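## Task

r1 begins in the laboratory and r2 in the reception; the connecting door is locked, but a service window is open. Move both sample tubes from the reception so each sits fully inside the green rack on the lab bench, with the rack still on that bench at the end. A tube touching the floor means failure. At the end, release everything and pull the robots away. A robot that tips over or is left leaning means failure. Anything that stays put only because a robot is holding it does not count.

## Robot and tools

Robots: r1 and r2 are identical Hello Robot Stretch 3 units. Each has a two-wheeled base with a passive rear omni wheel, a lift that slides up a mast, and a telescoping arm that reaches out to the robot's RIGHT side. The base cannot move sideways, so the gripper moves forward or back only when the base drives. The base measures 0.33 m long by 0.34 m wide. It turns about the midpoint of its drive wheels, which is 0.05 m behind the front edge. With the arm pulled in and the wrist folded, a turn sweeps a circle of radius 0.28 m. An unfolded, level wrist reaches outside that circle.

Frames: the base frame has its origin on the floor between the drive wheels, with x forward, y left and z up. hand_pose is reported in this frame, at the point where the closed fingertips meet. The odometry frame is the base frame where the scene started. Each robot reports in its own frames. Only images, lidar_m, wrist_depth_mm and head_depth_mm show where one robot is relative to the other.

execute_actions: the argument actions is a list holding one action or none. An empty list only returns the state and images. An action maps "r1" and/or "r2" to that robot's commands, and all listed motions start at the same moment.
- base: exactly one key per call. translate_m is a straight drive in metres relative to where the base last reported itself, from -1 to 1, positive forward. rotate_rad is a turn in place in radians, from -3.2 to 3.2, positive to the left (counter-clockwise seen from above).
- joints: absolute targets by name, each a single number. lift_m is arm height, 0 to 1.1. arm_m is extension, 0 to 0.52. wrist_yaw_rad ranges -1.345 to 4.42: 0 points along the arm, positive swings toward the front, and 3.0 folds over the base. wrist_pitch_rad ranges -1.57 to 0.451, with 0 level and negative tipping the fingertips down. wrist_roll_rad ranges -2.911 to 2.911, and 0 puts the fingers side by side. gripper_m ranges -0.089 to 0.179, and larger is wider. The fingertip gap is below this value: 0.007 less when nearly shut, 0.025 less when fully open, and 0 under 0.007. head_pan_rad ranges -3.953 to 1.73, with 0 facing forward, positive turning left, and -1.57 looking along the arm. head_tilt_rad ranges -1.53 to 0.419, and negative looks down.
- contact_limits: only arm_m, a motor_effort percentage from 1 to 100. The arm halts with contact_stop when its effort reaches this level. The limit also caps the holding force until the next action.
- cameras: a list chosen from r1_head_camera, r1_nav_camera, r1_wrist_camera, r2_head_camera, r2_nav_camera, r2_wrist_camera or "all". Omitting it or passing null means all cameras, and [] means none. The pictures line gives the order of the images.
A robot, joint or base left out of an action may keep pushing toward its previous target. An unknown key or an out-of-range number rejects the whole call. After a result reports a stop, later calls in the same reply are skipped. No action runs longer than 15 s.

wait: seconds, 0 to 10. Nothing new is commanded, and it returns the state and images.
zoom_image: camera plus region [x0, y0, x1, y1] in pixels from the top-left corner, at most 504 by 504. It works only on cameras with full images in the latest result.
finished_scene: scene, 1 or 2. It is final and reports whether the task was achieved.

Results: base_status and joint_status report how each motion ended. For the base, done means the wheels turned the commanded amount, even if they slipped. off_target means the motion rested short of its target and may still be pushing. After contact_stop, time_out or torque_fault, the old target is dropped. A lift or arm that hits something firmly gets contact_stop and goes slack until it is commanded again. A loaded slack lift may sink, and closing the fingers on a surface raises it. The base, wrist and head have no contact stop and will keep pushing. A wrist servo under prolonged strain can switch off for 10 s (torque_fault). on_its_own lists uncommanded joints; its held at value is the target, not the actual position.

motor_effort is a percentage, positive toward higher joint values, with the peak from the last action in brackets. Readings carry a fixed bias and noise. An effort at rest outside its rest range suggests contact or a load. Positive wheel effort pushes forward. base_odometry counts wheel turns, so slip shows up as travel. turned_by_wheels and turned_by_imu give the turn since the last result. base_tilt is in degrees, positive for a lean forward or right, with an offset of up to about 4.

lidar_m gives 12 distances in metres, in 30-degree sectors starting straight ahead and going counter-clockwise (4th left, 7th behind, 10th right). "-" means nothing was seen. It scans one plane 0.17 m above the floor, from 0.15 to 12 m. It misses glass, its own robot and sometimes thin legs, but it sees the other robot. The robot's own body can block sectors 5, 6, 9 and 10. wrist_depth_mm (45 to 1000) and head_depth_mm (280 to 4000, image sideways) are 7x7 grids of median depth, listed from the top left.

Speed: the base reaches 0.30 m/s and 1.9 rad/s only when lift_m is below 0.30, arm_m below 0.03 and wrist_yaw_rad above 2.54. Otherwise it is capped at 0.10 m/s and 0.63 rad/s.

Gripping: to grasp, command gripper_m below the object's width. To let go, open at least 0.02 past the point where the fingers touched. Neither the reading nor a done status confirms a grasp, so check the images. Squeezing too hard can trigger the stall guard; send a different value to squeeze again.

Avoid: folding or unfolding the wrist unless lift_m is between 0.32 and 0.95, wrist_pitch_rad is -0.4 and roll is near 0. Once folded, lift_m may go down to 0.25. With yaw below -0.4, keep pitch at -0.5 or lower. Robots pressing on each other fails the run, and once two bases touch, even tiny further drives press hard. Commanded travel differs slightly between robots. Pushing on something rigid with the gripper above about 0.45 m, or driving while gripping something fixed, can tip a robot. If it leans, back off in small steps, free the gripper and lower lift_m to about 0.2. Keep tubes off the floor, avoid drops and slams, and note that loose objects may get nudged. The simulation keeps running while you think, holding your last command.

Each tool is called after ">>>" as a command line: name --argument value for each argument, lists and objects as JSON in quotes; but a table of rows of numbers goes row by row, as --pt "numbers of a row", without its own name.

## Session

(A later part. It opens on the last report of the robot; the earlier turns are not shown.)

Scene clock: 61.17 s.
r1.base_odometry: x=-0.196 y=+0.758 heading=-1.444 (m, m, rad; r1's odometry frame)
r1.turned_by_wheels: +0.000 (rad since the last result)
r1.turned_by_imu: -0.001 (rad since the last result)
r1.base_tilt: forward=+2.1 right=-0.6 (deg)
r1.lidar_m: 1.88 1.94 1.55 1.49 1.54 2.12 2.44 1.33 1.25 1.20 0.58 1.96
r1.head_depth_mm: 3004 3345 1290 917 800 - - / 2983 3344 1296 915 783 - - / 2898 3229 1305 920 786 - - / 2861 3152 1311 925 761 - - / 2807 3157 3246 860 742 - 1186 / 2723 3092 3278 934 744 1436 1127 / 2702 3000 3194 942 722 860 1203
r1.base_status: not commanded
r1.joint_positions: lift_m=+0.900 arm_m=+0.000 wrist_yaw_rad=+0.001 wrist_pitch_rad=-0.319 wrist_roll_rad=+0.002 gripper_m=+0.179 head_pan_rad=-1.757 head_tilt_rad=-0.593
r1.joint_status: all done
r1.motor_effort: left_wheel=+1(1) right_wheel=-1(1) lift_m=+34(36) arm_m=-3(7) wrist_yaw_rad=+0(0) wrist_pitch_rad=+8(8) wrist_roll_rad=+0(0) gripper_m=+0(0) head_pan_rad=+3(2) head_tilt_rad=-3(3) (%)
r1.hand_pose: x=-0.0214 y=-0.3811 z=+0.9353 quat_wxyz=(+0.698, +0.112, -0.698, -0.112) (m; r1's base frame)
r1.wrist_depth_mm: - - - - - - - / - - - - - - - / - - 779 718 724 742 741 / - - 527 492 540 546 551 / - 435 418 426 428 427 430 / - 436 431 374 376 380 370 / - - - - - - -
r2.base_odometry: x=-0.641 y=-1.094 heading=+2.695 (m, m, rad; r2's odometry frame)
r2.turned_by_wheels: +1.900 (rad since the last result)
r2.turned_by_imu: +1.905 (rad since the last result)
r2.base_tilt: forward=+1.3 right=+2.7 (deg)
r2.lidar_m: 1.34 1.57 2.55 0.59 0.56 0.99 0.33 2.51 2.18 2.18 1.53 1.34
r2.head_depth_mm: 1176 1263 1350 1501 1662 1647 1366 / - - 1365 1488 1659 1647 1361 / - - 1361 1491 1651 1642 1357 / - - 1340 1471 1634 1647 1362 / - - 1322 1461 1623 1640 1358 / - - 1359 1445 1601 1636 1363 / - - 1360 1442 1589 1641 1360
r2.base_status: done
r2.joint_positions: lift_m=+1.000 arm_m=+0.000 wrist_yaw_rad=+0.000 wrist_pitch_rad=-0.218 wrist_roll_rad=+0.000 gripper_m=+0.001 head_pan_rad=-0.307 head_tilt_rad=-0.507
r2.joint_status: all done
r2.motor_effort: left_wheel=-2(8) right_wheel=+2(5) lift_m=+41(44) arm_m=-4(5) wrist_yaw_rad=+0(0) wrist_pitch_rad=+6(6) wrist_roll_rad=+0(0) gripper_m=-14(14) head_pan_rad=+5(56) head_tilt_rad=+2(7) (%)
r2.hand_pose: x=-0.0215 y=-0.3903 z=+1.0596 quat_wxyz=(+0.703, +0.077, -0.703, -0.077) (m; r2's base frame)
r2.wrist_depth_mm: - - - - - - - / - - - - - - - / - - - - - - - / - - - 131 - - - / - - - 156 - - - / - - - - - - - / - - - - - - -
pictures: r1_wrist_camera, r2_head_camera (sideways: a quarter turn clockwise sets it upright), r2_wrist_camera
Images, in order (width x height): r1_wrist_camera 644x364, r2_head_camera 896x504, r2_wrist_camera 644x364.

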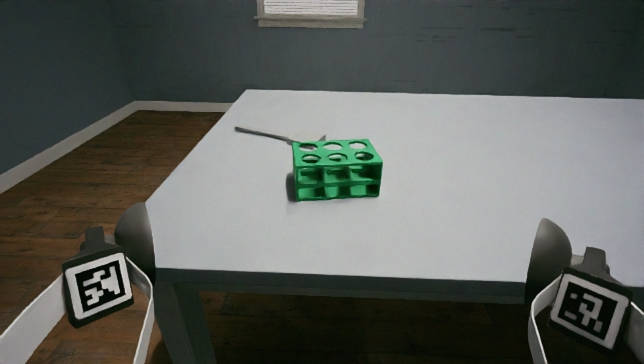

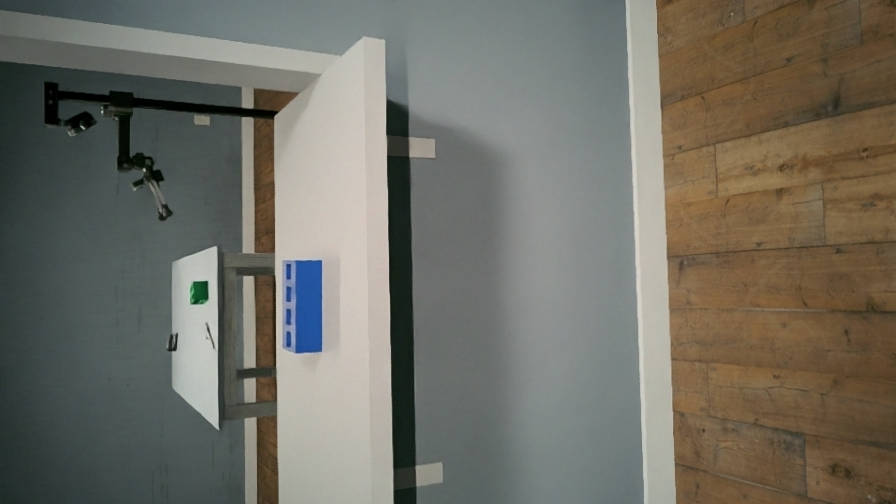

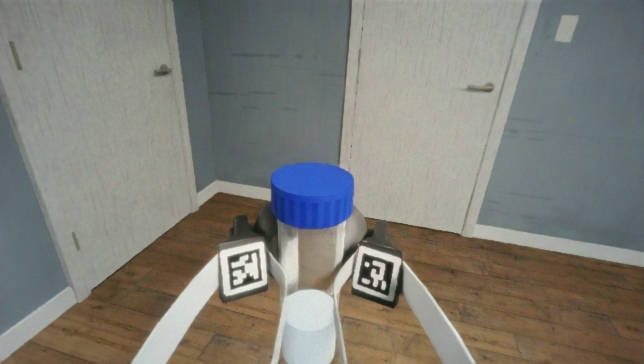

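>>> execute_actions --actions '[{"r1":{"base":{"rotate_rad":-0.655},"joints":{"lift_m":1.0,"wrist_pitch_rad":-0.2,"gripper_m":0.075,"head_pan_rad":0,"head_tilt_rad":-0.6}},"r2":{"base":{"translate_m":0.15},"joints":{"lift_m":1.03}}}]' --cameras '[]'

>>> execute_actions --actions '[{"r1":{"base":{"translate_m":0.5}},"r2":{"base":{"translate_m":0.45}}}]' --cameras '["r1_nav_camera"]'

>>> execute_actions --actions '[{"r1":{"base":{"translate_m":0.25}},"r2":{"base":{"rotate_rad":1.24},"joints":{"head_pan_rad":-1.5,"head_tilt_rad":-0.5}}}]' --cameras '["r2_head_camera","r2_wrist_camera"]'

Scene clock: 64.60 s.
r1.base_odometry: x=-0.196 y=+0.758 heading=-2.099 (m, m, rad; r1's odometry frame)
r1.turned_by_wheels: -0.655 (rad since the last result)
r1.turned_by_imu: -0.658 (rad since the last result)
r1.base_tilt: forward=+1.8 right=-0.4 (deg)
r1.lidar_m: 2.03 1.88 1.88 1.61 1.49 1.50 1.89 2.45 1.33 1.30 1.21 0.58
r1.head_depth_mm: 2599 2972 3150 2249 1724 1399 1105 / 2361 2690 2970 2254 1720 1410 1188 / 2152 2420 2729 2270 1736 1416 1193 / 1995 2223 2497 2271 1759 1421 1189 / 1973 2081 2294 2292 1739 1426 1201 / - 1968 2103 2180 1757 1433 1201 / - 1838 1933 2124 1773 1439 1203
r1.base_status: done
r1.joint_positions: lift_m=+1.000 arm_m=+0.000 wrist_yaw_rad=+0.001 wrist_pitch_rad=-0.221 wrist_roll_rad=+0.002 gripper_m=+0.075 head_pan_rad=-0.007 head_tilt_rad=-0.593
r1.joint_status: all done
r1.motor_effort: left_wheel=+2(6) right_wheel=-2(5) lift_m=+34(35) arm_m=-2(3) wrist_yaw_rad=-1(0) wrist_pitch_rad=+9(9) wrist_roll_rad=+0(0) gripper_m=+0(98) head_pan_rad=+2(30) head_tilt_rad=-3(3) (%)
r1.hand_pose: x=-0.0214 y=-0.3900 z=+1.0589 quat_wxyz=(+0.702, +0.078, -0.703, -0.078) (m; r1's base frame)
r1.wrist_depth_mm: - - - - - - - / - - - - - - - / - - - - - - - / - 868 896 892 901 - - / 666 635 693 666 701 - - / 476 532 512 550 - - - / 431 435 474 - - - -
r2.base_odometry: x=-0.776 y=-1.029 heading=+2.695 (m, m, rad; r2's odometry frame)
r2.turned_by_wheels: +0.000 (rad since the last result)
r2.turned_by_imu: +0.001 (rad since the last result)
r2.base_tilt: forward=+1.3 right=+2.7 (deg)
r2.lidar_m: 1.20 1.41 2.50 2.51 0.72 0.90 0.48 2.56 2.22 2.22 1.36 1.20
r2.head_depth_mm: - - 1224 1331 1484 1590 1367 / - - 1366 1322 1469 1599 1362 / - - 1366 1316 1461 1578 1365 / - - 1212 1302 1451 1568 1363 / - - 1263 1303 1438 1561 1360 / - - 1361 1287 1420 1547 1364 / - - 1358 1283 1421 1550 1357
r2.base_status: done
r2.joint_positions: lift_m=+1.030 arm_m=+0.000 wrist_yaw_rad=+0.000 wrist_pitch_rad=-0.218 wrist_roll_rad=+0.000 gripper_m=+0.001 head_pan_rad=-0.307 head_tilt_rad=-0.507
r2.joint_status: all done
r2.motor_effort: left_wheel=-4(5) right_wheel=+1(5) lift_m=+41(46) arm_m=-4(4) wrist_yaw_rad=+1(0) wrist_pitch_rad=+6(6) wrist_roll_rad=+0(0) gripper_m=-14(14) head_pan_rad=+5(5) head_tilt_rad=+2(2) (%)
r2.hand_pose: x=-0.0215 y=-0.3903 z=+1.0896 quat_wxyz=(+0.703, +0.077, -0.703, -0.077) (m; r2's base frame)
r2.wrist_depth_mm: - - - - - - - / - - - - - - - / - - - - - - - / - - - 131 - - - / - - - 156 - - - / - - - - - - - / - - - - - - -
pictures: none
No camera images: the call's "cameras" was empty. Leave "cameras" out to get every camera's image.

Scene clock: 70.57 s.
r1.base_odometry: x=-0.449 y=+0.326 heading=-2.099 (m, m, rad; r1's odometry frame)
r1.turned_by_wheels: +0.000 (rad since the last result)
r1.turned_by_imu: +0.001 (rad since the last result)
r1.base_tilt: forward=+2.0 right=-0.4 (deg)
r1.lidar_m: 1.61 1.48 1.50 1.86 1.79 1.81 2.28 2.85 1.48 0.30 0.91 2.44
r1.head_depth_mm: 2012 2328 2706 2215 1729 1406 1183 / 1832 2096 2394 2234 1737 1411 1193 / 1673 1874 2145 2283 1741 1423 1191 / 1548 1700 1962 2130 1746 1425 1202 / 1476 1590 1766 2012 1768 1429 1200 / - 1835 1643 1832 1754 1425 1205 / - - 1514 1673 1758 1430 1205
r1.base_status: done
r1.joint_positions: lift_m=+1.000 arm_m=+0.000 wrist_yaw_rad=+0.001 wrist_pitch_rad=-0.221 wrist_roll_rad=+0.002 gripper_m=+0.075 head_pan_rad=-0.007 head_tilt_rad=-0.593
r1.joint_status: not commanded
r1.motor_effort: left_wheel=+2(6) right_wheel=-2(2) lift_m=+34(34) arm_m=-3(3) wrist_yaw_rad=-1(1) wrist_pitch_rad=+9(9) wrist_roll_rad=+0(0) gripper_m=+0(0) head_pan_rad=+2(3) head_tilt_rad=-3(3) (%)
r1.hand_pose: x=-0.0214 y=-0.3900 z=+1.0589 quat_wxyz=(+0.702, +0.078, -0.703, -0.078) (m; r1's base frame)
r1.wrist_depth_mm: - - - - - - - / - - - - - - - / - - - - - - - / - - - 870 877 922 899 / - 645 723 671 712 676 677 / - 563 516 539 478 544 541 / - - 443 413 427 447 469
r2.base_odometry: x=-1.182 y=-0.835 heading=+2.695 (m, m, rad; r2's odometry frame)
r2.turned_by_wheels: +0.000 (rad since the last result)
r2.turned_by_imu: +0.002 (rad since the last result)
r2.base_tilt: forward=+1.3 right=+2.7 (deg)
r2.lidar_m: 0.77 0.90 1.62 2.38 2.79 0.93 0.92 2.70 2.35 1.42 0.88 0.77
r2.head_depth_mm: - - - 898 696 1040 1192 / - - - 843 694 1031 1177 / - - 3931 831 670 1023 1163 / - 3633 3943 855 669 1012 1153 / - 3573 3902 897 669 1006 1145 / - - 3934 897 668 998 1133 / - - - 895 669 992 1127
r2.base_status: done
r2.joint_positions: lift_m=+1.030 arm_m=+0.000 wrist_yaw_rad=+0.000 wrist_pitch_rad=-0.218 wrist_roll_rad=+0.000 gripper_m=+0.001 head_pan_rad=-0.307 head_tilt_rad=-0.507
r2.joint_status: not commanded
r2.motor_effort: left_wheel=-3(5) right_wheel=+2(4) lift_m=+41(41) arm_m=-4(4) wrist_yaw_rad=+0(0) wrist_pitch_rad=+6(6) wrist_roll_rad=+0(0) gripper_m=-15(15) head_pan_rad=+6(5) head_tilt_rad=+2(2) (%)
r2.hand_pose: x=-0.0215 y=-0.3903 z=+1.0896 quat_wxyz=(+0.703, +0.077, -0.703, -0.077) (m; r2's base frame)
r2.wrist_depth_mm: 666 891 - - - - - / 683 921 - - - - - / 714 912 - - - - - / 725 946 - 131 - - - / 544 1000 - 156 - - - / 773 - - - - - - / 781 - - - - - -
pictures: r1_nav_camera (sideways: a quarter turn counterclockwise sets it upright)
Images, in order (width x height): r1_nav_camera 672x504.

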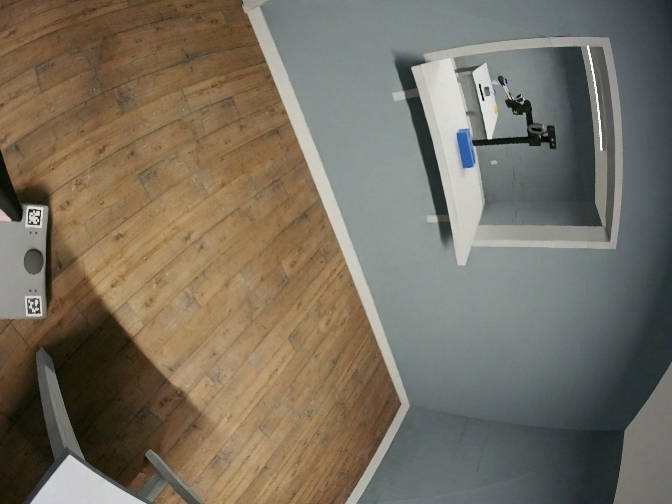

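Scene clock: 74.03 s.
r1.base_odometry: x=-0.575 y=+0.111 heading=-2.099 (m, m, rad; r1's odometry frame)
r1.turned_by_wheels: +0.000 (rad since the last result)
r1.turned_by_imu: +0.001 (rad since the last result)
r1.base_tilt: forward=+2.1 right=-0.5 (deg)
r1.lidar_m: 1.39 1.29 1.30 1.61 1.94 1.96 2.47 1.81 0.39 0.83 2.84 2.12
r1.head_depth_mm: 1724 1993 2337 2254 1731 1412 1180 / 1572 1787 2082 2210 1749 1424 1187 / 1448 1621 1848 2086 1743 1417 1194 / 1335 1483 1676 1912 1742 1430 1194 / 1251 1377 1533 1723 1763 1430 1197 / - - 1291 1569 1702 1428 1203 / - - 1211 1432 1603 1440 1203
r1.base_status: done
r1.joint_positions: lift_m=+1.000 arm_m=+0.000 wrist_yaw_rad=+0.001 wrist_pitch_rad=-0.221 wrist_roll_rad=+0.002 gripper_m=+0.075 head_pan_rad=-0.007 head_tilt_rad=-0.593
r1.joint_status: not commanded
r1.motor_effort: left_wheel=+2(7) right_wheel=-2(3) lift_m=+34(34) arm_m=-2(2) wrist_yaw_rad=-1(1) wrist_pitch_rad=+9(9) wrist_roll_rad=+0(0) gripper_m=+0(0) head_pan_rad=+2(3) head_tilt_rad=-3(3) (%)
r1.hand_pose: x=-0.0214 y=-0.3900 z=+1.0589 quat_wxyz=(+0.702, +0.078, -0.703, -0.078) (m; r1's base frame)
r1.wrist_depth_mm: - - - - - - - / - - - - - - - / - - - - - - - / - - - - 903 907 956 / - - - 660 696 684 687 / - - 735 533 533 543 549 / - - - 463 449 434 428
r2.base_odometry: x=-1.182 y=-0.835 heading=-2.349 (m, m, rad; r2's odometry frame)
r2.turned_by_wheels: +1.240 (rad since the last result)
r2.turned_by_imu: +1.243 (rad since the last result)
r2.base_tilt: forward=+1.3 right=+2.7 (deg)
r2.lidar_m: 2.37 2.43 0.93 1.00 3.49 2.48 2.34 1.15 0.81 0.77 0.79 1.04
r2.head_depth_mm: 1975 - 3993 996 - - - / - - - - - - - / - 3583 3658 - - - - / - 3604 3903 899 669 1038 1162 / - - 2684 896 668 1018 1158 / - - - 894 668 1019 1159 / - - - 897 668 1017 1156
r2.base_status: done
r2.joint_positions: lift_m=+1.030 arm_m=+0.000 wrist_yaw_rad=+0.000 wrist_pitch_rad=-0.218 wrist_roll_rad=+0.000 gripper_m=+0.001 head_pan_rad=-1.493 head_tilt_rad=-0.507
r2.joint_status: all done
r2.motor_effort: left_wheel=-4(10) right_wheel=+2(3) lift_m=+41(42) arm_m=-4(4) wrist_yaw_rad=+0(0) wrist_pitch_rad=+6(6) wrist_roll_rad=+0(0) gripper_m=-14(14) head_pan_rad=-4(57) head_tilt_rad=+2(2) (%)
r2.hand_pose: x=-0.0215 y=-0.3903 z=+1.0896 quat_wxyz=(+0.703, +0.077, -0.703, -0.077) (m; r2's base frame)
r2.wrist_depth_mm: 484 - - - - - 625 / 496 - - - - - 600 / 523 - - - - - 618 / 559 657 715 130 733 777 658 / 570 524 568 157 592 592 641 / 418 420 416 292 446 455 471 / 689 722 772 415 804 837 841
pictures: r2_head_camera (sideways: a quarter turn clockwise sets it upright), r2_wrist_camera
Images, in order (width x height): r2_head_camera 896x504, r2_wrist_camera 644x364.

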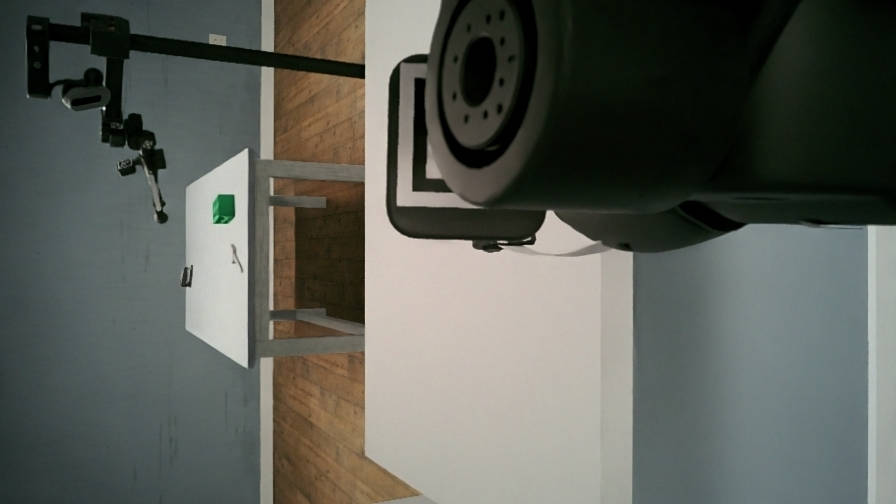

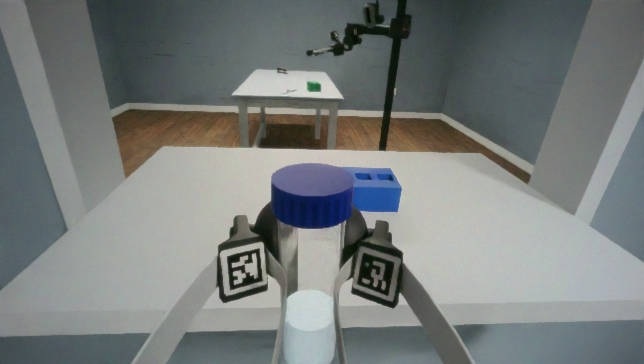

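>>> zoom_image --camera "r2_wrist_camera" --region '[300, 140, 420, 230]'

Region (300, 140, 420, 230) of r2_wrist_camera's 644x364 image, scaled by 4.200; it fills the top 378 rows of this view, and the rest is white.

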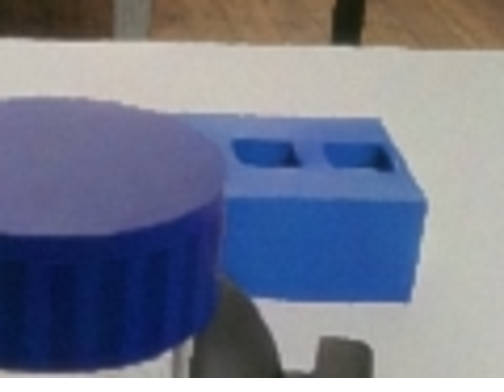

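>>> execute_actions --actions '[{"r1":{"base":{"translate_m":0.36}},"r2":{"base":{"translate_m":-0.02},"joints":{"arm_m":0.33}}}]' --cameras '["r2_head_camera","r2_wrist_camera","r1_head_camera"]'

Scene clock: 80.93 s.
r1.base_odometry: x=-0.756 y=-0.200 heading=-2.099 (m, m, rad; r1's odometry frame)
r1.turned_by_wheels: +0.000 (rad since the last result)
r1.turned_by_imu: +0.001 (rad since the last result)
r1.base_tilt: forward=+2.1 right=-0.6 (deg)
r1.lidar_m: 1.08 0.99 1.01 1.27 2.16 2.19 2.75 0.67 0.85 0.84 2.61 1.64
r1.head_depth_mm: 1327 1521 1800 2059 1735 1412 1190 / 1209 1369 1575 1864 1731 1416 1184 / 1107 1243 1413 1644 1731 1414 1190 / 1024 1137 1282 1463 1648 1428 1194 / 952 1046 1047 1321 1528 1424 1196 / 991 - 1053 1206 1369 1430 1193 / - - 1058 1102 1240 1359 1206
r1.base_status: done
r1.joint_positions: lift_m=+1.000 arm_m=+0.000 wrist_yaw_rad=+0.001 wrist_pitch_rad=-0.221 wrist_roll_rad=+0.002 gripper_m=+0.075 head_pan_rad=-0.007 head_tilt_rad=-0.593
r1.joint_status: not commanded
r1.motor_effort: left_wheel=+2(7) right_wheel=-1(3) lift_m=+33(34) arm_m=-3(2) wrist_yaw_rad=-1(0) wrist_pitch_rad=+9(9) wrist_roll_rad=+0(0) gripper_m=+0(0) head_pan_rad=+2(2) head_tilt_rad=-3(3) (%)
r1.hand_pose: x=-0.0214 y=-0.3900 z=+1.0589 quat_wxyz=(+0.702, +0.078, -0.703, -0.078) (m; r1's base frame)
r1.wrist_depth_mm: - - - - - - - / - - - - - - - / - - - - - - - / - - - - - 928 912 / - - - - - 676 699 / - - - - - 547 547 / - - - - - - 448
r2.base_odometry: x=-1.168 y=-0.821 heading=-2.349 (m, m, rad; r2's odometry frame)
r2.turned_by_wheels: +0.000 (rad since the last result)
r2.turned_by_imu: +0.002 (rad since the last result)
r2.base_tilt: forward=+1.3 right=+2.7 (deg)
r2.lidar_m: 2.40 2.45 0.93 1.07 3.49 2.45 2.33 1.15 0.81 0.77 0.79 1.04
r2.head_depth_mm: - - - 900 694 1021 1168 / 1673 - - 831 670 1026 1166 / - - - 836 670 1025 1161 / - 2933 3906 897 670 1020 1163 / - 3612 3597 898 670 1019 1163 / - - - 896 668 1021 1158 / - - - 896 666 1017 1154
r2.base_status: done
r2.joint_positions: lift_m=+1.030 arm_m=+0.330 wrist_yaw_rad=+0.000 wrist_pitch_rad=-0.218 wrist_roll_rad=+0.000 gripper_m=+0.001 head_pan_rad=-1.493 head_tilt_rad=-0.507
r2.joint_status: all done
r2.motor_effort: left_wheel=-3(10) right_wheel=+2(2) lift_m=+41(41) arm_m=+4(4) wrist_yaw_rad=+0(0) wrist_pitch_rad=+6(6) wrist_roll_rad=+0(0) gripper_m=-15(14) head_pan_rad=-4(5) head_tilt_rad=+2(2) (%)
r2.hand_pose: x=-0.0215 y=-0.7196 z=+1.0896 quat_wxyz=(+0.703, +0.077, -0.703, -0.077) (m; r2's base frame)
r2.wrist_depth_mm: - - - - - - - / - - - - - - - / - - - - - - - / - - - 131 - - - / 545 537 559 157 573 577 - / 415 421 412 259 420 452 464 / 348 349 352 301 312 375 381
pictures: r1_head_camera (sideways: a quarter turn clockwise sets it upright), r2_head_camera (sideways: a quarter turn clockwise sets it upright), r2_wrist_camera
Images, in order (width x height): r1_head_camera 896x504, r2_head_camera 896x504, r2_wrist_camera 644x364.

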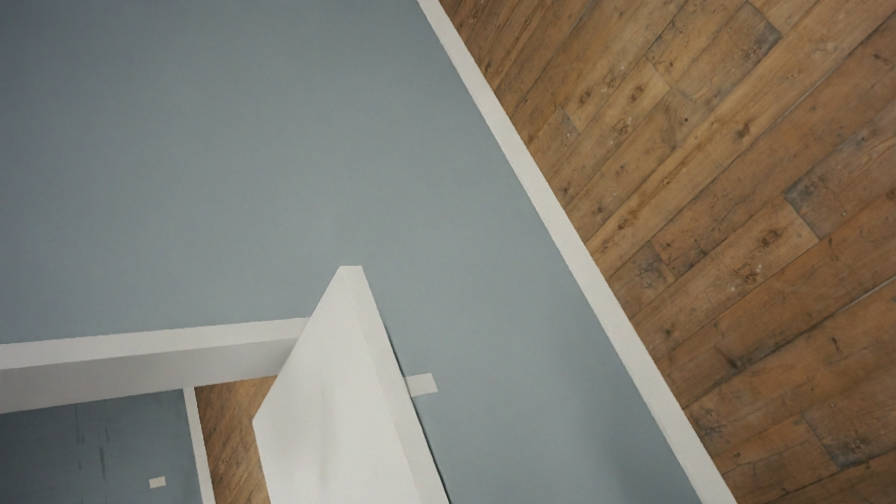

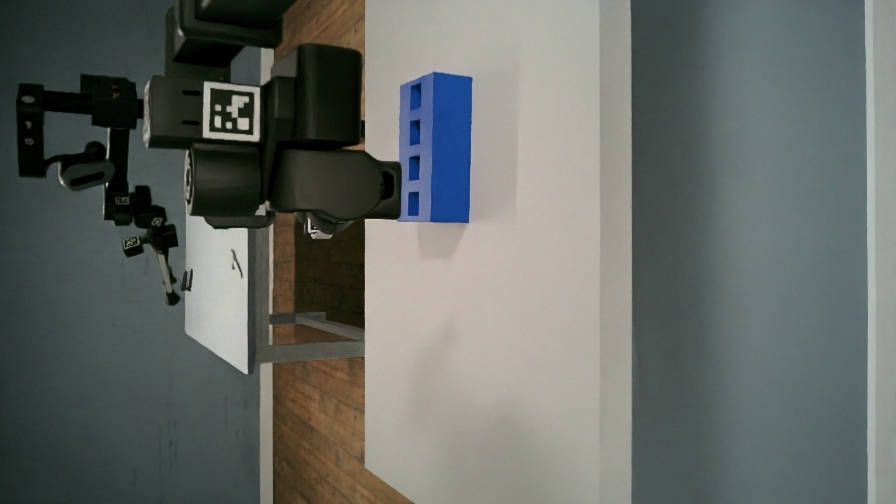

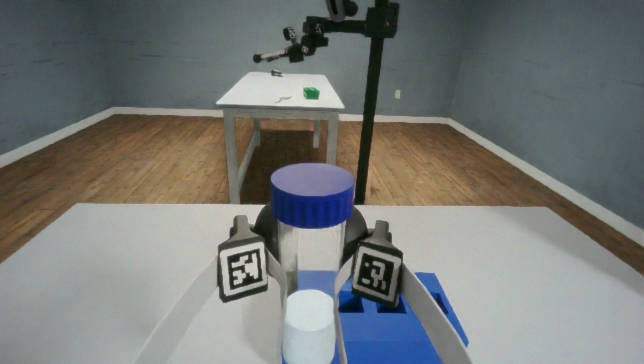

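>>> execute_actions --actions '[{"r1":{"base":{"translate_m":0.28}},"r2":{"joints":{"arm_m":0.455,"lift_m":0.995}}}]' --cameras '["r2_head_camera","r2_wrist_camera"]'

>>> execute_actions --actions '[{"r1":{"base":{"rotate_rad":2.22},"joints":{"head_pan_rad":-1.45,"head_tilt_rad":-0.45,"lift_m":0.93}}}]' --cameras '["r1_head_camera","r1_wrist_camera"]'

Scene clock: 85.30 s.
r1.base_odometry: x=-0.897 y=-0.442 heading=-2.099 (m, m, rad; r1's odometry frame)
r1.turned_by_wheels: +0.000 (rad since the last result)
r1.turned_by_imu: +0.001 (rad since the last result)
r1.base_tilt: forward=+2.1 right=-0.3 (deg)
r1.lidar_m: 0.83 0.77 0.78 0.98 2.02 2.36 2.97 0.92 0.95 2.65 2.45 1.26
r1.head_depth_mm: 1013 1159 1364 1662 1726 1408 1188 / 922 1045 1202 1429 1632 1416 1190 / 846 948 1078 1252 1506 1421 1189 / 781 868 978 1117 1306 1401 1196 / 726 799 890 769 1160 1333 1200 / 688 779 897 739 1044 1202 1196 / - - 1064 743 948 1076 1173
r1.base_status: done
r1.joint_positions: lift_m=+1.000 arm_m=+0.000 wrist_yaw_rad=+0.001 wrist_pitch_rad=-0.221 wrist_roll_rad=+0.002 gripper_m=+0.075 head_pan_rad=-0.007 head_tilt_rad=-0.593
r1.joint_status: not commanded
r1.motor_effort: left_wheel=+1(7) right_wheel=-1(3) lift_m=+34(34) arm_m=-2(2) wrist_yaw_rad=+0(1) wrist_pitch_rad=+9(9) wrist_roll_rad=+0(0) gripper_m=+0(0) head_pan_rad=+3(3) head_tilt_rad=-3(3) (%)
r1.hand_pose: x=-0.0214 y=-0.3900 z=+1.0589 quat_wxyz=(+0.702, +0.078, -0.703, -0.078) (m; r1's base frame)
r1.wrist_depth_mm: - - - - - - - / - - - - - - - / - - - - - - - / - - - - - - - / - - - - - - 688 / - - - - - 745 601 / - - - - - - -
r2.base_odometry: x=-1.168 y=-0.821 heading=-2.349 (m, m, rad; r2's odometry frame)
r2.turned_by_wheels: +0.000 (rad since the last result)
r2.turned_by_imu: +0.001 (rad since the last result)
r2.base_tilt: forward=+1.3 right=+2.7 (deg)
r2.lidar_m: 2.40 2.45 0.93 1.06 3.46 2.45 2.32 1.15 0.81 0.77 0.79 1.05
r2.head_depth_mm: - - 3698 901 696 1027 1172 / - - 3683 830 670 1024 1168 / 1421 3591 - 833 671 1024 1168 / 1587 3109 3891 898 667 1023 1160 / - 2741 3638 899 669 1021 1162 / - - - 894 668 1020 1161 / - - - 897 667 1019 1156
r2.base_status: not commanded
r2.joint_positions: lift_m=+0.995 arm_m=+0.455 wrist_yaw_rad=+0.000 wrist_pitch_rad=-0.218 wrist_roll_rad=+0.000 gripper_m=+0.001 head_pan_rad=-1.493 head_tilt_rad=-0.507
r2.joint_status: all done
r2.motor_effort: left_wheel=-4(3) right_wheel=+2(2) lift_m=+26(38) arm_m=+4(5) wrist_yaw_rad=+1(0) wrist_pitch_rad=+6(6) wrist_roll_rad=+0(0) gripper_m=-15(14) head_pan_rad=-5(4) head_tilt_rad=+2(2) (%)
r2.hand_pose: x=-0.0215 y=-0.8446 z=+1.0551 quat_wxyz=(+0.703, +0.077, -0.703, -0.077) (m; r2's base frame)
r2.wrist_depth_mm: - - - 957 - - - / - - - - - - - / - - - - - - - / - - - 130 - - - / 459 466 - 157 505 504 536 / 370 372 362 266 393 398 412 / 307 310 314 240 327 331 338
pictures: r2_head_camera (sideways: a quarter turn clockwise sets it upright), r2_wrist_camera
Images, in order (width x height): r2_head_camera 896x504, r2_wrist_camera 644x364.

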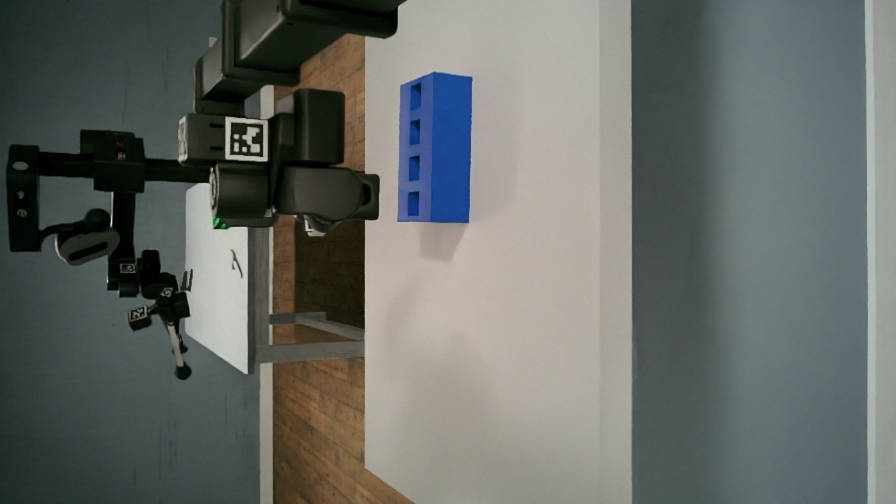

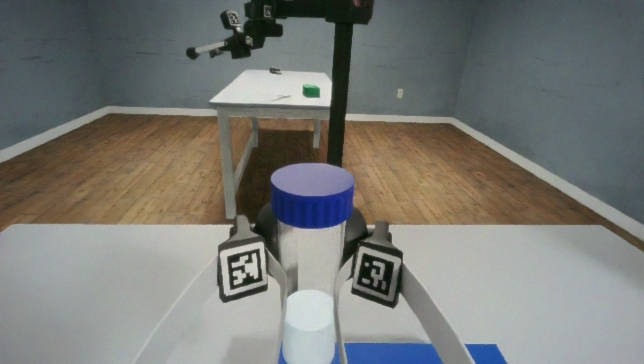

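Scene clock: 89.80 s.
r1.base_odometry: x=-0.897 y=-0.442 heading=+0.121 (m, m, rad; r1's odometry frame)
r1.turned_by_wheels: +2.220 (rad since the last result)
r1.turned_by_imu: +2.229 (rad since the last result)
r1.base_tilt: forward=+2.0 right=-0.6 (deg)
r1.lidar_m: 2.33 2.42 0.91 0.92 1.11 2.54 2.45 1.09 0.80 0.77 0.80 1.10
r1.head_depth_mm: - - - 911 656 988 - / - - 3982 919 683 - - / - 1183 1832 860 688 1044 1192 / - - - 868 691 1069 1210 / - - - 935 726 1096 1226 / - - - 940 728 1126 1250 / - - - 947 730 1156 1262
r1.base_status: done
r1.joint_positions: lift_m=+0.930 arm_m=+0.000 wrist_yaw_rad=+0.001 wrist_pitch_rad=-0.220 wrist_roll_rad=+0.002 gripper_m=+0.075 head_pan_rad=-1.443 head_tilt_rad=-0.458
r1.joint_status: all done
r1.motor_effort: left_wheel=-1(6) right_wheel=+2(6) lift_m=+24(30) arm_m=-2(3) wrist_yaw_rad=+0(0) wrist_pitch_rad=+9(9) wrist_roll_rad=+0(0) gripper_m=+1(1) head_pan_rad=-2(29) head_tilt_rad=+2(14) (%)
r1.hand_pose: x=-0.0214 y=-0.3901 z=+0.9894 quat_wxyz=(+0.702, +0.078, -0.703, -0.078) (m; r1's base frame)
r1.wrist_depth_mm: - - - - - - 446 / 633 - - - - - 474 / 629 701 603 661 736 616 509 / 466 459 473 488 490 496 531 / 371 363 376 362 385 370 373 / 672 674 658 663 650 625 643 / 750 742 720 711 682 681 681
r2.base_odometry: x=-1.168 y=-0.821 heading=-2.349 (m, m, rad; r2's odometry frame)
r2.turned_by_wheels: +0.000 (rad since the last result)
r2.turned_by_imu: +0.001 (rad since the last result)
r2.base_tilt: forward=+1.3 right=+2.7 (deg)
r2.lidar_m: 2.40 2.45 0.93 1.06 3.49 2.45 2.32 1.15 0.81 0.77 0.79 1.04
r2.head_depth_mm: - - 3660 901 697 1026 1164 / - - 3674 830 670 1026 1166 / - - - 833 669 1021 1166 / 1537 1406 3676 897 670 1023 1163 / - 2760 3638 895 668 1022 1163 / - - - 896 667 1018 1161 / - - - 895 667 1018 1159
r2.base_status: not commanded
r2.joint_positions: lift_m=+0.995 arm_m=+0.455 wrist_yaw_rad=+0.000 wrist_pitch_rad=-0.218 wrist_roll_rad=+0.000 gripper_m=+0.001 head_pan_rad=-1.493 head_tilt_rad=-0.507
r2.joint_status: not commanded
r2.motor_effort: left_wheel=-3(3) right_wheel=+2(2) lift_m=+26(26) arm_m=+4(4) wrist_yaw_rad=+0(0) wrist_pitch_rad=+6(6) wrist_roll_rad=+0(0) gripper_m=-15(14) head_pan_rad=-5(5) head_tilt_rad=+2(1) (%)
r2.hand_pose: x=-0.0215 y=-0.8446 z=+1.0551 quat_wxyz=(+0.703, +0.077, -0.703, -0.077) (m; r2's base frame)
r2.wrist_depth_mm: - - 965 - - - - / - - - - - - - / - - - - - - - / - - - 131 - - - / 456 470 - 157 513 519 538 / 364 372 365 267 399 408 409 / 306 308 316 242 328 333 337
pictures: r1_head_camera (sideways: a quarter turn clockwise sets it upright), r1_wrist_camera
Images, in order (width x height): r1_head_camera 896x504, r1_wrist_camera 644x364.

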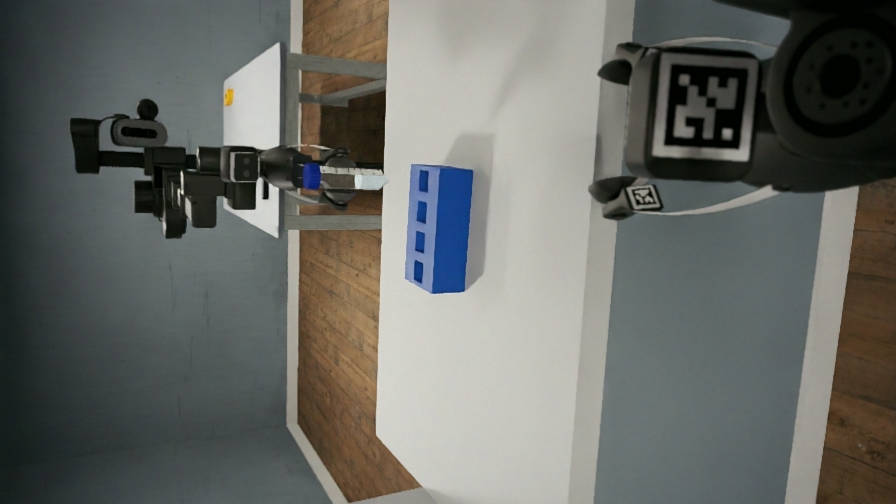

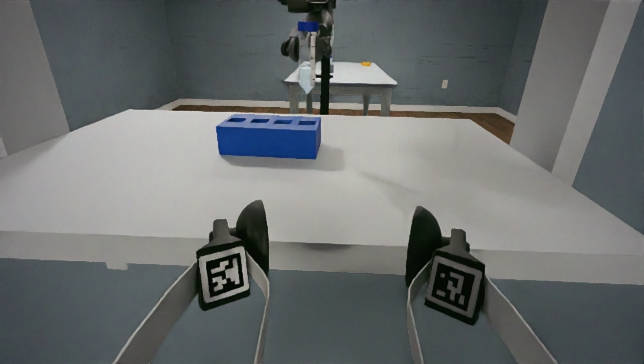

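>>> execute_actions --actions '[{"r1":{"base":{"translate_m":0.06},"joints":{"head_pan_rad":-1.2}},"r2":{"joints":{"arm_m":0.46,"lift_m":0.955}}}]' --cameras '["r1_head_camera","r1_wrist_camera","r2_wrist_camera"]'

>>> zoom_image --camera "r1_wrist_camera" --region '[240, 30, 400, 170]'

Scene clock: 92.23 s.
r1.base_odometry: x=-0.838 y=-0.435 heading=+0.121 (m, m, rad; r1's odometry frame)
r1.turned_by_wheels: +0.000 (rad since the last result)
r1.turned_by_imu: +0.000 (rad since the last result)
r1.base_tilt: forward=+2.1 right=-0.5 (deg)
r1.lidar_m: 2.27 2.36 3.27 0.90 1.29 2.60 2.51 1.09 0.81 0.77 0.81 1.11
r1.head_depth_mm: - - 2636 820 655 967 - / - - - 867 683 1014 1158 / - - - 922 716 1076 1208 / - - - 929 756 1146 1251 / - 924 964 933 1063 1227 1286 / 737 797 878 967 1135 1337 1292 / 755 834 932 1061 1223 1435 1297
r1.base_status: done
r1.joint_positions: lift_m=+0.930 arm_m=+0.000 wrist_yaw_rad=+0.001 wrist_pitch_rad=-0.220 wrist_roll_rad=+0.002 gripper_m=+0.075 head_pan_rad=-1.207 head_tilt_rad=-0.458
r1.joint_status: all done
r1.motor_effort: left_wheel=-2(4) right_wheel=+2(6) lift_m=+24(24) arm_m=-3(2) wrist_yaw_rad=-1(1) wrist_pitch_rad=+9(9) wrist_roll_rad=+0(0) gripper_m=+0(0) head_pan_rad=+3(16) head_tilt_rad=+3(3) (%)
r1.hand_pose: x=-0.0214 y=-0.3901 z=+0.9894 quat_wxyz=(+0.702, +0.078, -0.703, -0.078) (m; r1's base frame)
r1.wrist_depth_mm: 559 - - - - - 519 / 565 - - - - - 517 / 559 692 701 563 732 741 515 / 463 473 484 472 489 489 512 / 366 365 372 360 383 373 373 / 690 660 667 634 639 631 614 / 737 740 723 737 698 691 682
r2.base_odometry: x=-1.168 y=-0.821 heading=-2.349 (m, m, rad; r2's odometry frame)
r2.turned_by_wheels: +0.000 (rad since the last result)
r2.turned_by_imu: +0.001 (rad since the last result)
r2.base_tilt: forward=+1.3 right=+2.7 (deg)
r2.lidar_m: 2.40 2.45 0.93 1.07 3.49 2.45 2.33 1.15 0.81 0.77 0.79 1.05
r2.head_depth_mm: - - - 818 695 1026 1171 / - - - 832 670 1024 1165 / - - - 827 671 1022 1166 / - 1567 3079 900 668 1020 1164 / - 3109 3602 895 668 1025 1160 / - - - 893 669 1018 1164 / - - - 897 667 1019 1159
r2.base_status: not commanded
r2.joint_positions: lift_m=+0.955 arm_m=+0.460 wrist_yaw_rad=+0.000 wrist_pitch_rad=-0.218 wrist_roll_rad=+0.000 gripper_m=+0.001 head_pan_rad=-1.493 head_tilt_rad=-0.507
r2.joint_status: all done
r2.motor_effort: left_wheel=-3(3) right_wheel=+2(2) lift_m=+26(27) arm_m=+3(3) wrist_yaw_rad=-1(1) wrist_pitch_rad=+6(6) wrist_roll_rad=+0(0) gripper_m=-14(14) head_pan_rad=-5(4) head_tilt_rad=+1(2) (%)
r2.hand_pose: x=-0.0215 y=-0.8496 z=+1.0150 quat_wxyz=(+0.703, +0.077, -0.703, -0.077) (m; r2's base frame)
r2.wrist_depth_mm: - - - - - - - / - - - - - - - / - - - - - - - / - - - 131 - - - / 384 396 421 157 434 437 459 / 311 318 308 240 339 344 346 / 261 262 269 199 215 221 289
pictures: r1_head_camera (sideways: a quarter turn clockwise sets it upright), r1_wrist_camera, r2_wrist_camera
Images, in order (width x height): r1_head_camera 896x504, r1_wrist_camera 644x364, r2_wrist_camera 644x364.

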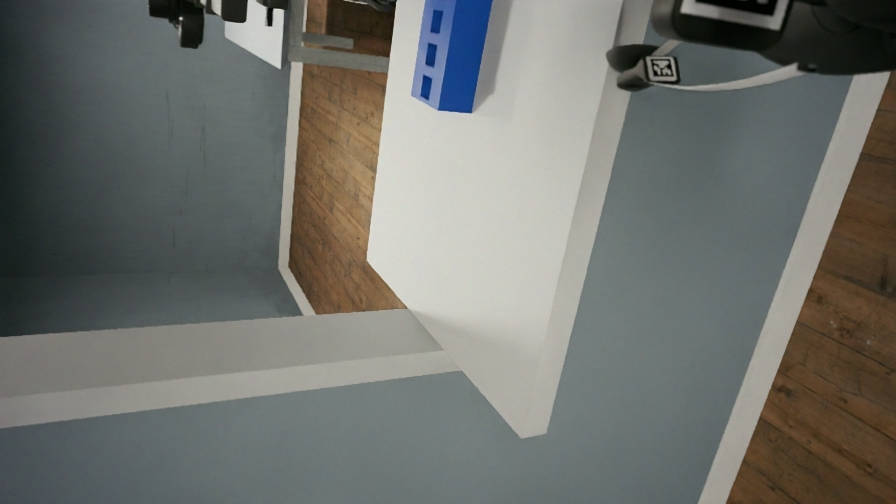

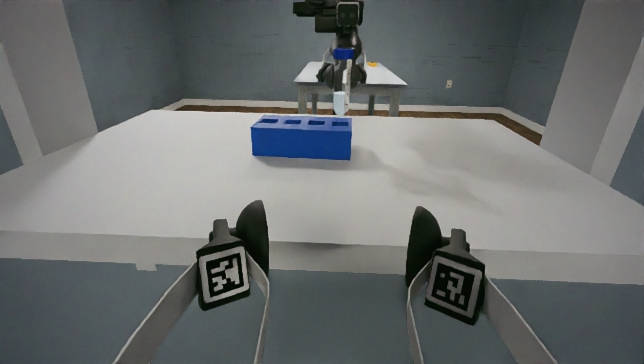

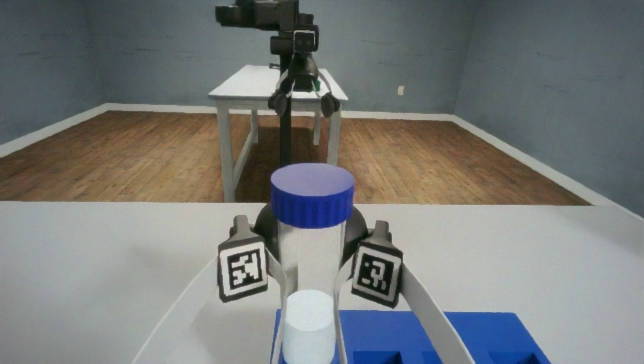

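Region (240, 30, 400, 170) of r1_wrist_camera's 644x364 image, scaled by 3.150; it fills the top 441 rows of this view, and the rest is white.

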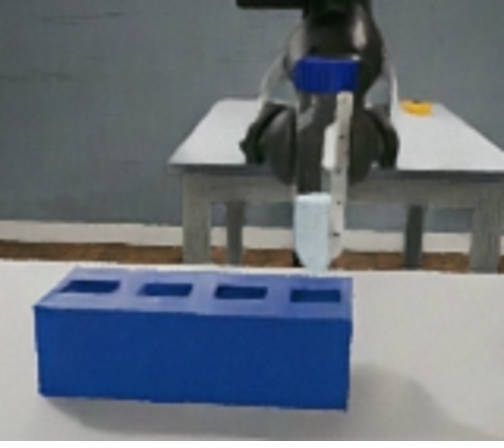

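>>> execute_actions --actions '[{"r1":{"joints":{"head_pan_rad":-1.5}},"r2":{"joints":{"arm_m":0.465,"lift_m":0.925}}}]' --cameras '["r1_head_camera","r1_wrist_camera","r2_wrist_camera"]'

>>> zoom_image --camera "r1_wrist_camera" --region '[240, 30, 400, 170]'

Scene clock: 93.63 s.
r1.base_odometry: x=-0.838 y=-0.435 heading=+0.121 (m, m, rad; r1's odometry frame)
r1.turned_by_wheels: +0.000 (rad since the last result)
r1.turned_by_imu: +0.000 (rad since the last result)
r1.base_tilt: forward=+2.1 right=-0.4 (deg)
r1.lidar_m: 2.27 2.36 3.25 0.90 1.29 2.60 2.51 1.09 0.80 0.78 0.80 1.11
r1.head_depth_mm: - - - 912 681 992 - / - - 3411 914 685 - - / - 1588 1013 850 685 - - / - - 3981 864 692 1068 1207 / - - - 933 696 1073 1224 / - - - 943 728 1099 1226 / - - - 944 732 1118 1237
r1.base_status: not commanded
r1.joint_positions: lift_m=+0.930 arm_m=+0.000 wrist_yaw_rad=+0.001 wrist_pitch_rad=-0.220 wrist_roll_rad=+0.002 gripper_m=+0.075 head_pan_rad=-1.493 head_tilt_rad=-0.458
r1.joint_status: all done
r1.motor_effort: left_wheel=-2(2) right_wheel=+2(2) lift_m=+24(24) arm_m=-3(2) wrist_yaw_rad=-1(1) wrist_pitch_rad=+9(9) wrist_roll_rad=+0(0) gripper_m=+0(1) head_pan_rad=-2(17) head_tilt_rad=+2(2) (%)
r1.hand_pose: x=-0.0214 y=-0.3901 z=+0.9894 quat_wxyz=(+0.702, +0.078, -0.703, -0.078) (m; r1's base frame)
r1.wrist_depth_mm: 560 - - 699 - - 516 / 564 - - - - - 517 / 569 688 694 562 724 754 497 / 463 467 480 480 486 487 511 / 367 364 376 362 387 364 371 / 662 660 679 648 636 638 619 / 764 730 715 710 699 692 681
r2.base_odometry: x=-1.168 y=-0.821 heading=-2.349 (m, m, rad; r2's odometry frame)
r2.turned_by_wheels: +0.000 (rad since the last result)
r2.turned_by_imu: +0.000 (rad since the last result)
r2.base_tilt: forward=+1.3 right=+2.8 (deg)
r2.lidar_m: 2.40 2.45 0.93 1.07 3.49 2.46 2.32 1.15 0.81 0.77 0.79 1.04
r2.head_depth_mm: - - - - 670 1025 1172 / - - - 829 670 1023 1167 / - - - 829 669 1022 1165 / - 1568 3097 896 669 1020 1163 / - 3155 3610 896 669 1019 1161 / - - - 894 669 1018 1161 / - - - 895 667 1021 1159
r2.base_status: not commanded
r2.joint_positions: lift_m=+0.925 arm_m=+0.465 wrist_yaw_rad=+0.000 wrist_pitch_rad=-0.218 wrist_roll_rad=+0.000 gripper_m=+0.001 head_pan_rad=-1.493 head_tilt_rad=-0.507
r2.joint_status: all done
r2.motor_effort: left_wheel=-3(2) right_wheel=+1(2) lift_m=+26(27) arm_m=+4(6) wrist_yaw_rad=+1(1) wrist_pitch_rad=+6(6) wrist_roll_rad=+0(0) gripper_m=-14(14) head_pan_rad=-4(5) head_tilt_rad=+1(2) (%)
r2.hand_pose: x=-0.0215 y=-0.8546 z=+0.9851 quat_wxyz=(+0.703, +0.077, -0.703, -0.077) (m; r2's base frame)
r2.wrist_depth_mm: - - - - - - - / - - - - - - - / - - - - - - - / - - - 130 - - - / 336 344 370 158 373 379 387 / 271 274 267 185 218 221 306 / 226 228 233 166 193 194 242
pictures: r1_head_camera (sideways: a quarter turn clockwise sets it upright), r1_wrist_camera, r2_wrist_camera
Images, in order (width x height): r1_head_camera 896x504, r1_wrist_camera 644x364, r2_wrist_camera 644x364.

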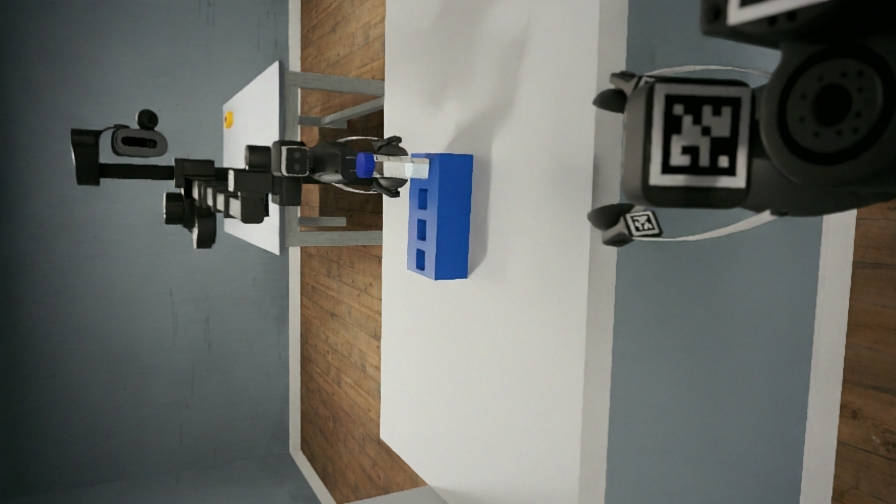

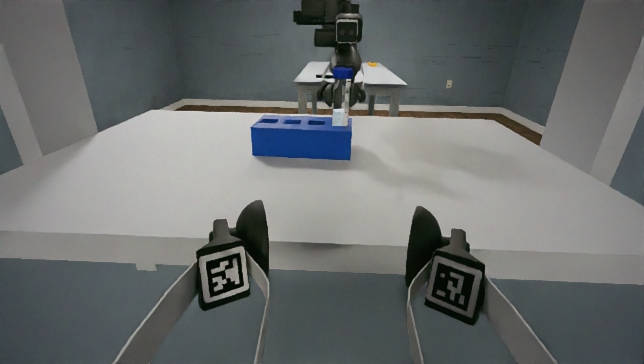

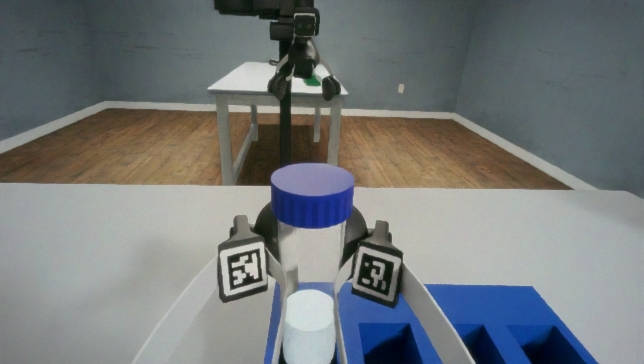

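Region (240, 30, 400, 170) of r1_wrist_camera's 644x364 image, scaled by 3.150; it fills the top 441 rows of this view, and the rest is white.

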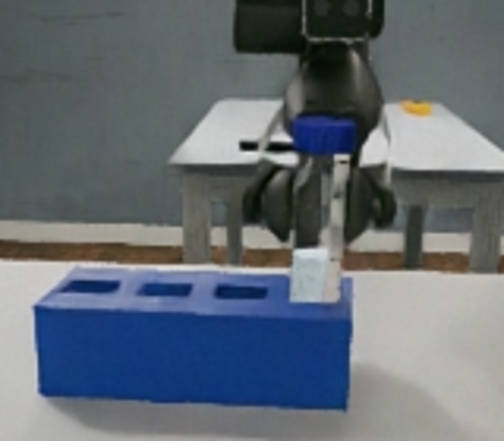

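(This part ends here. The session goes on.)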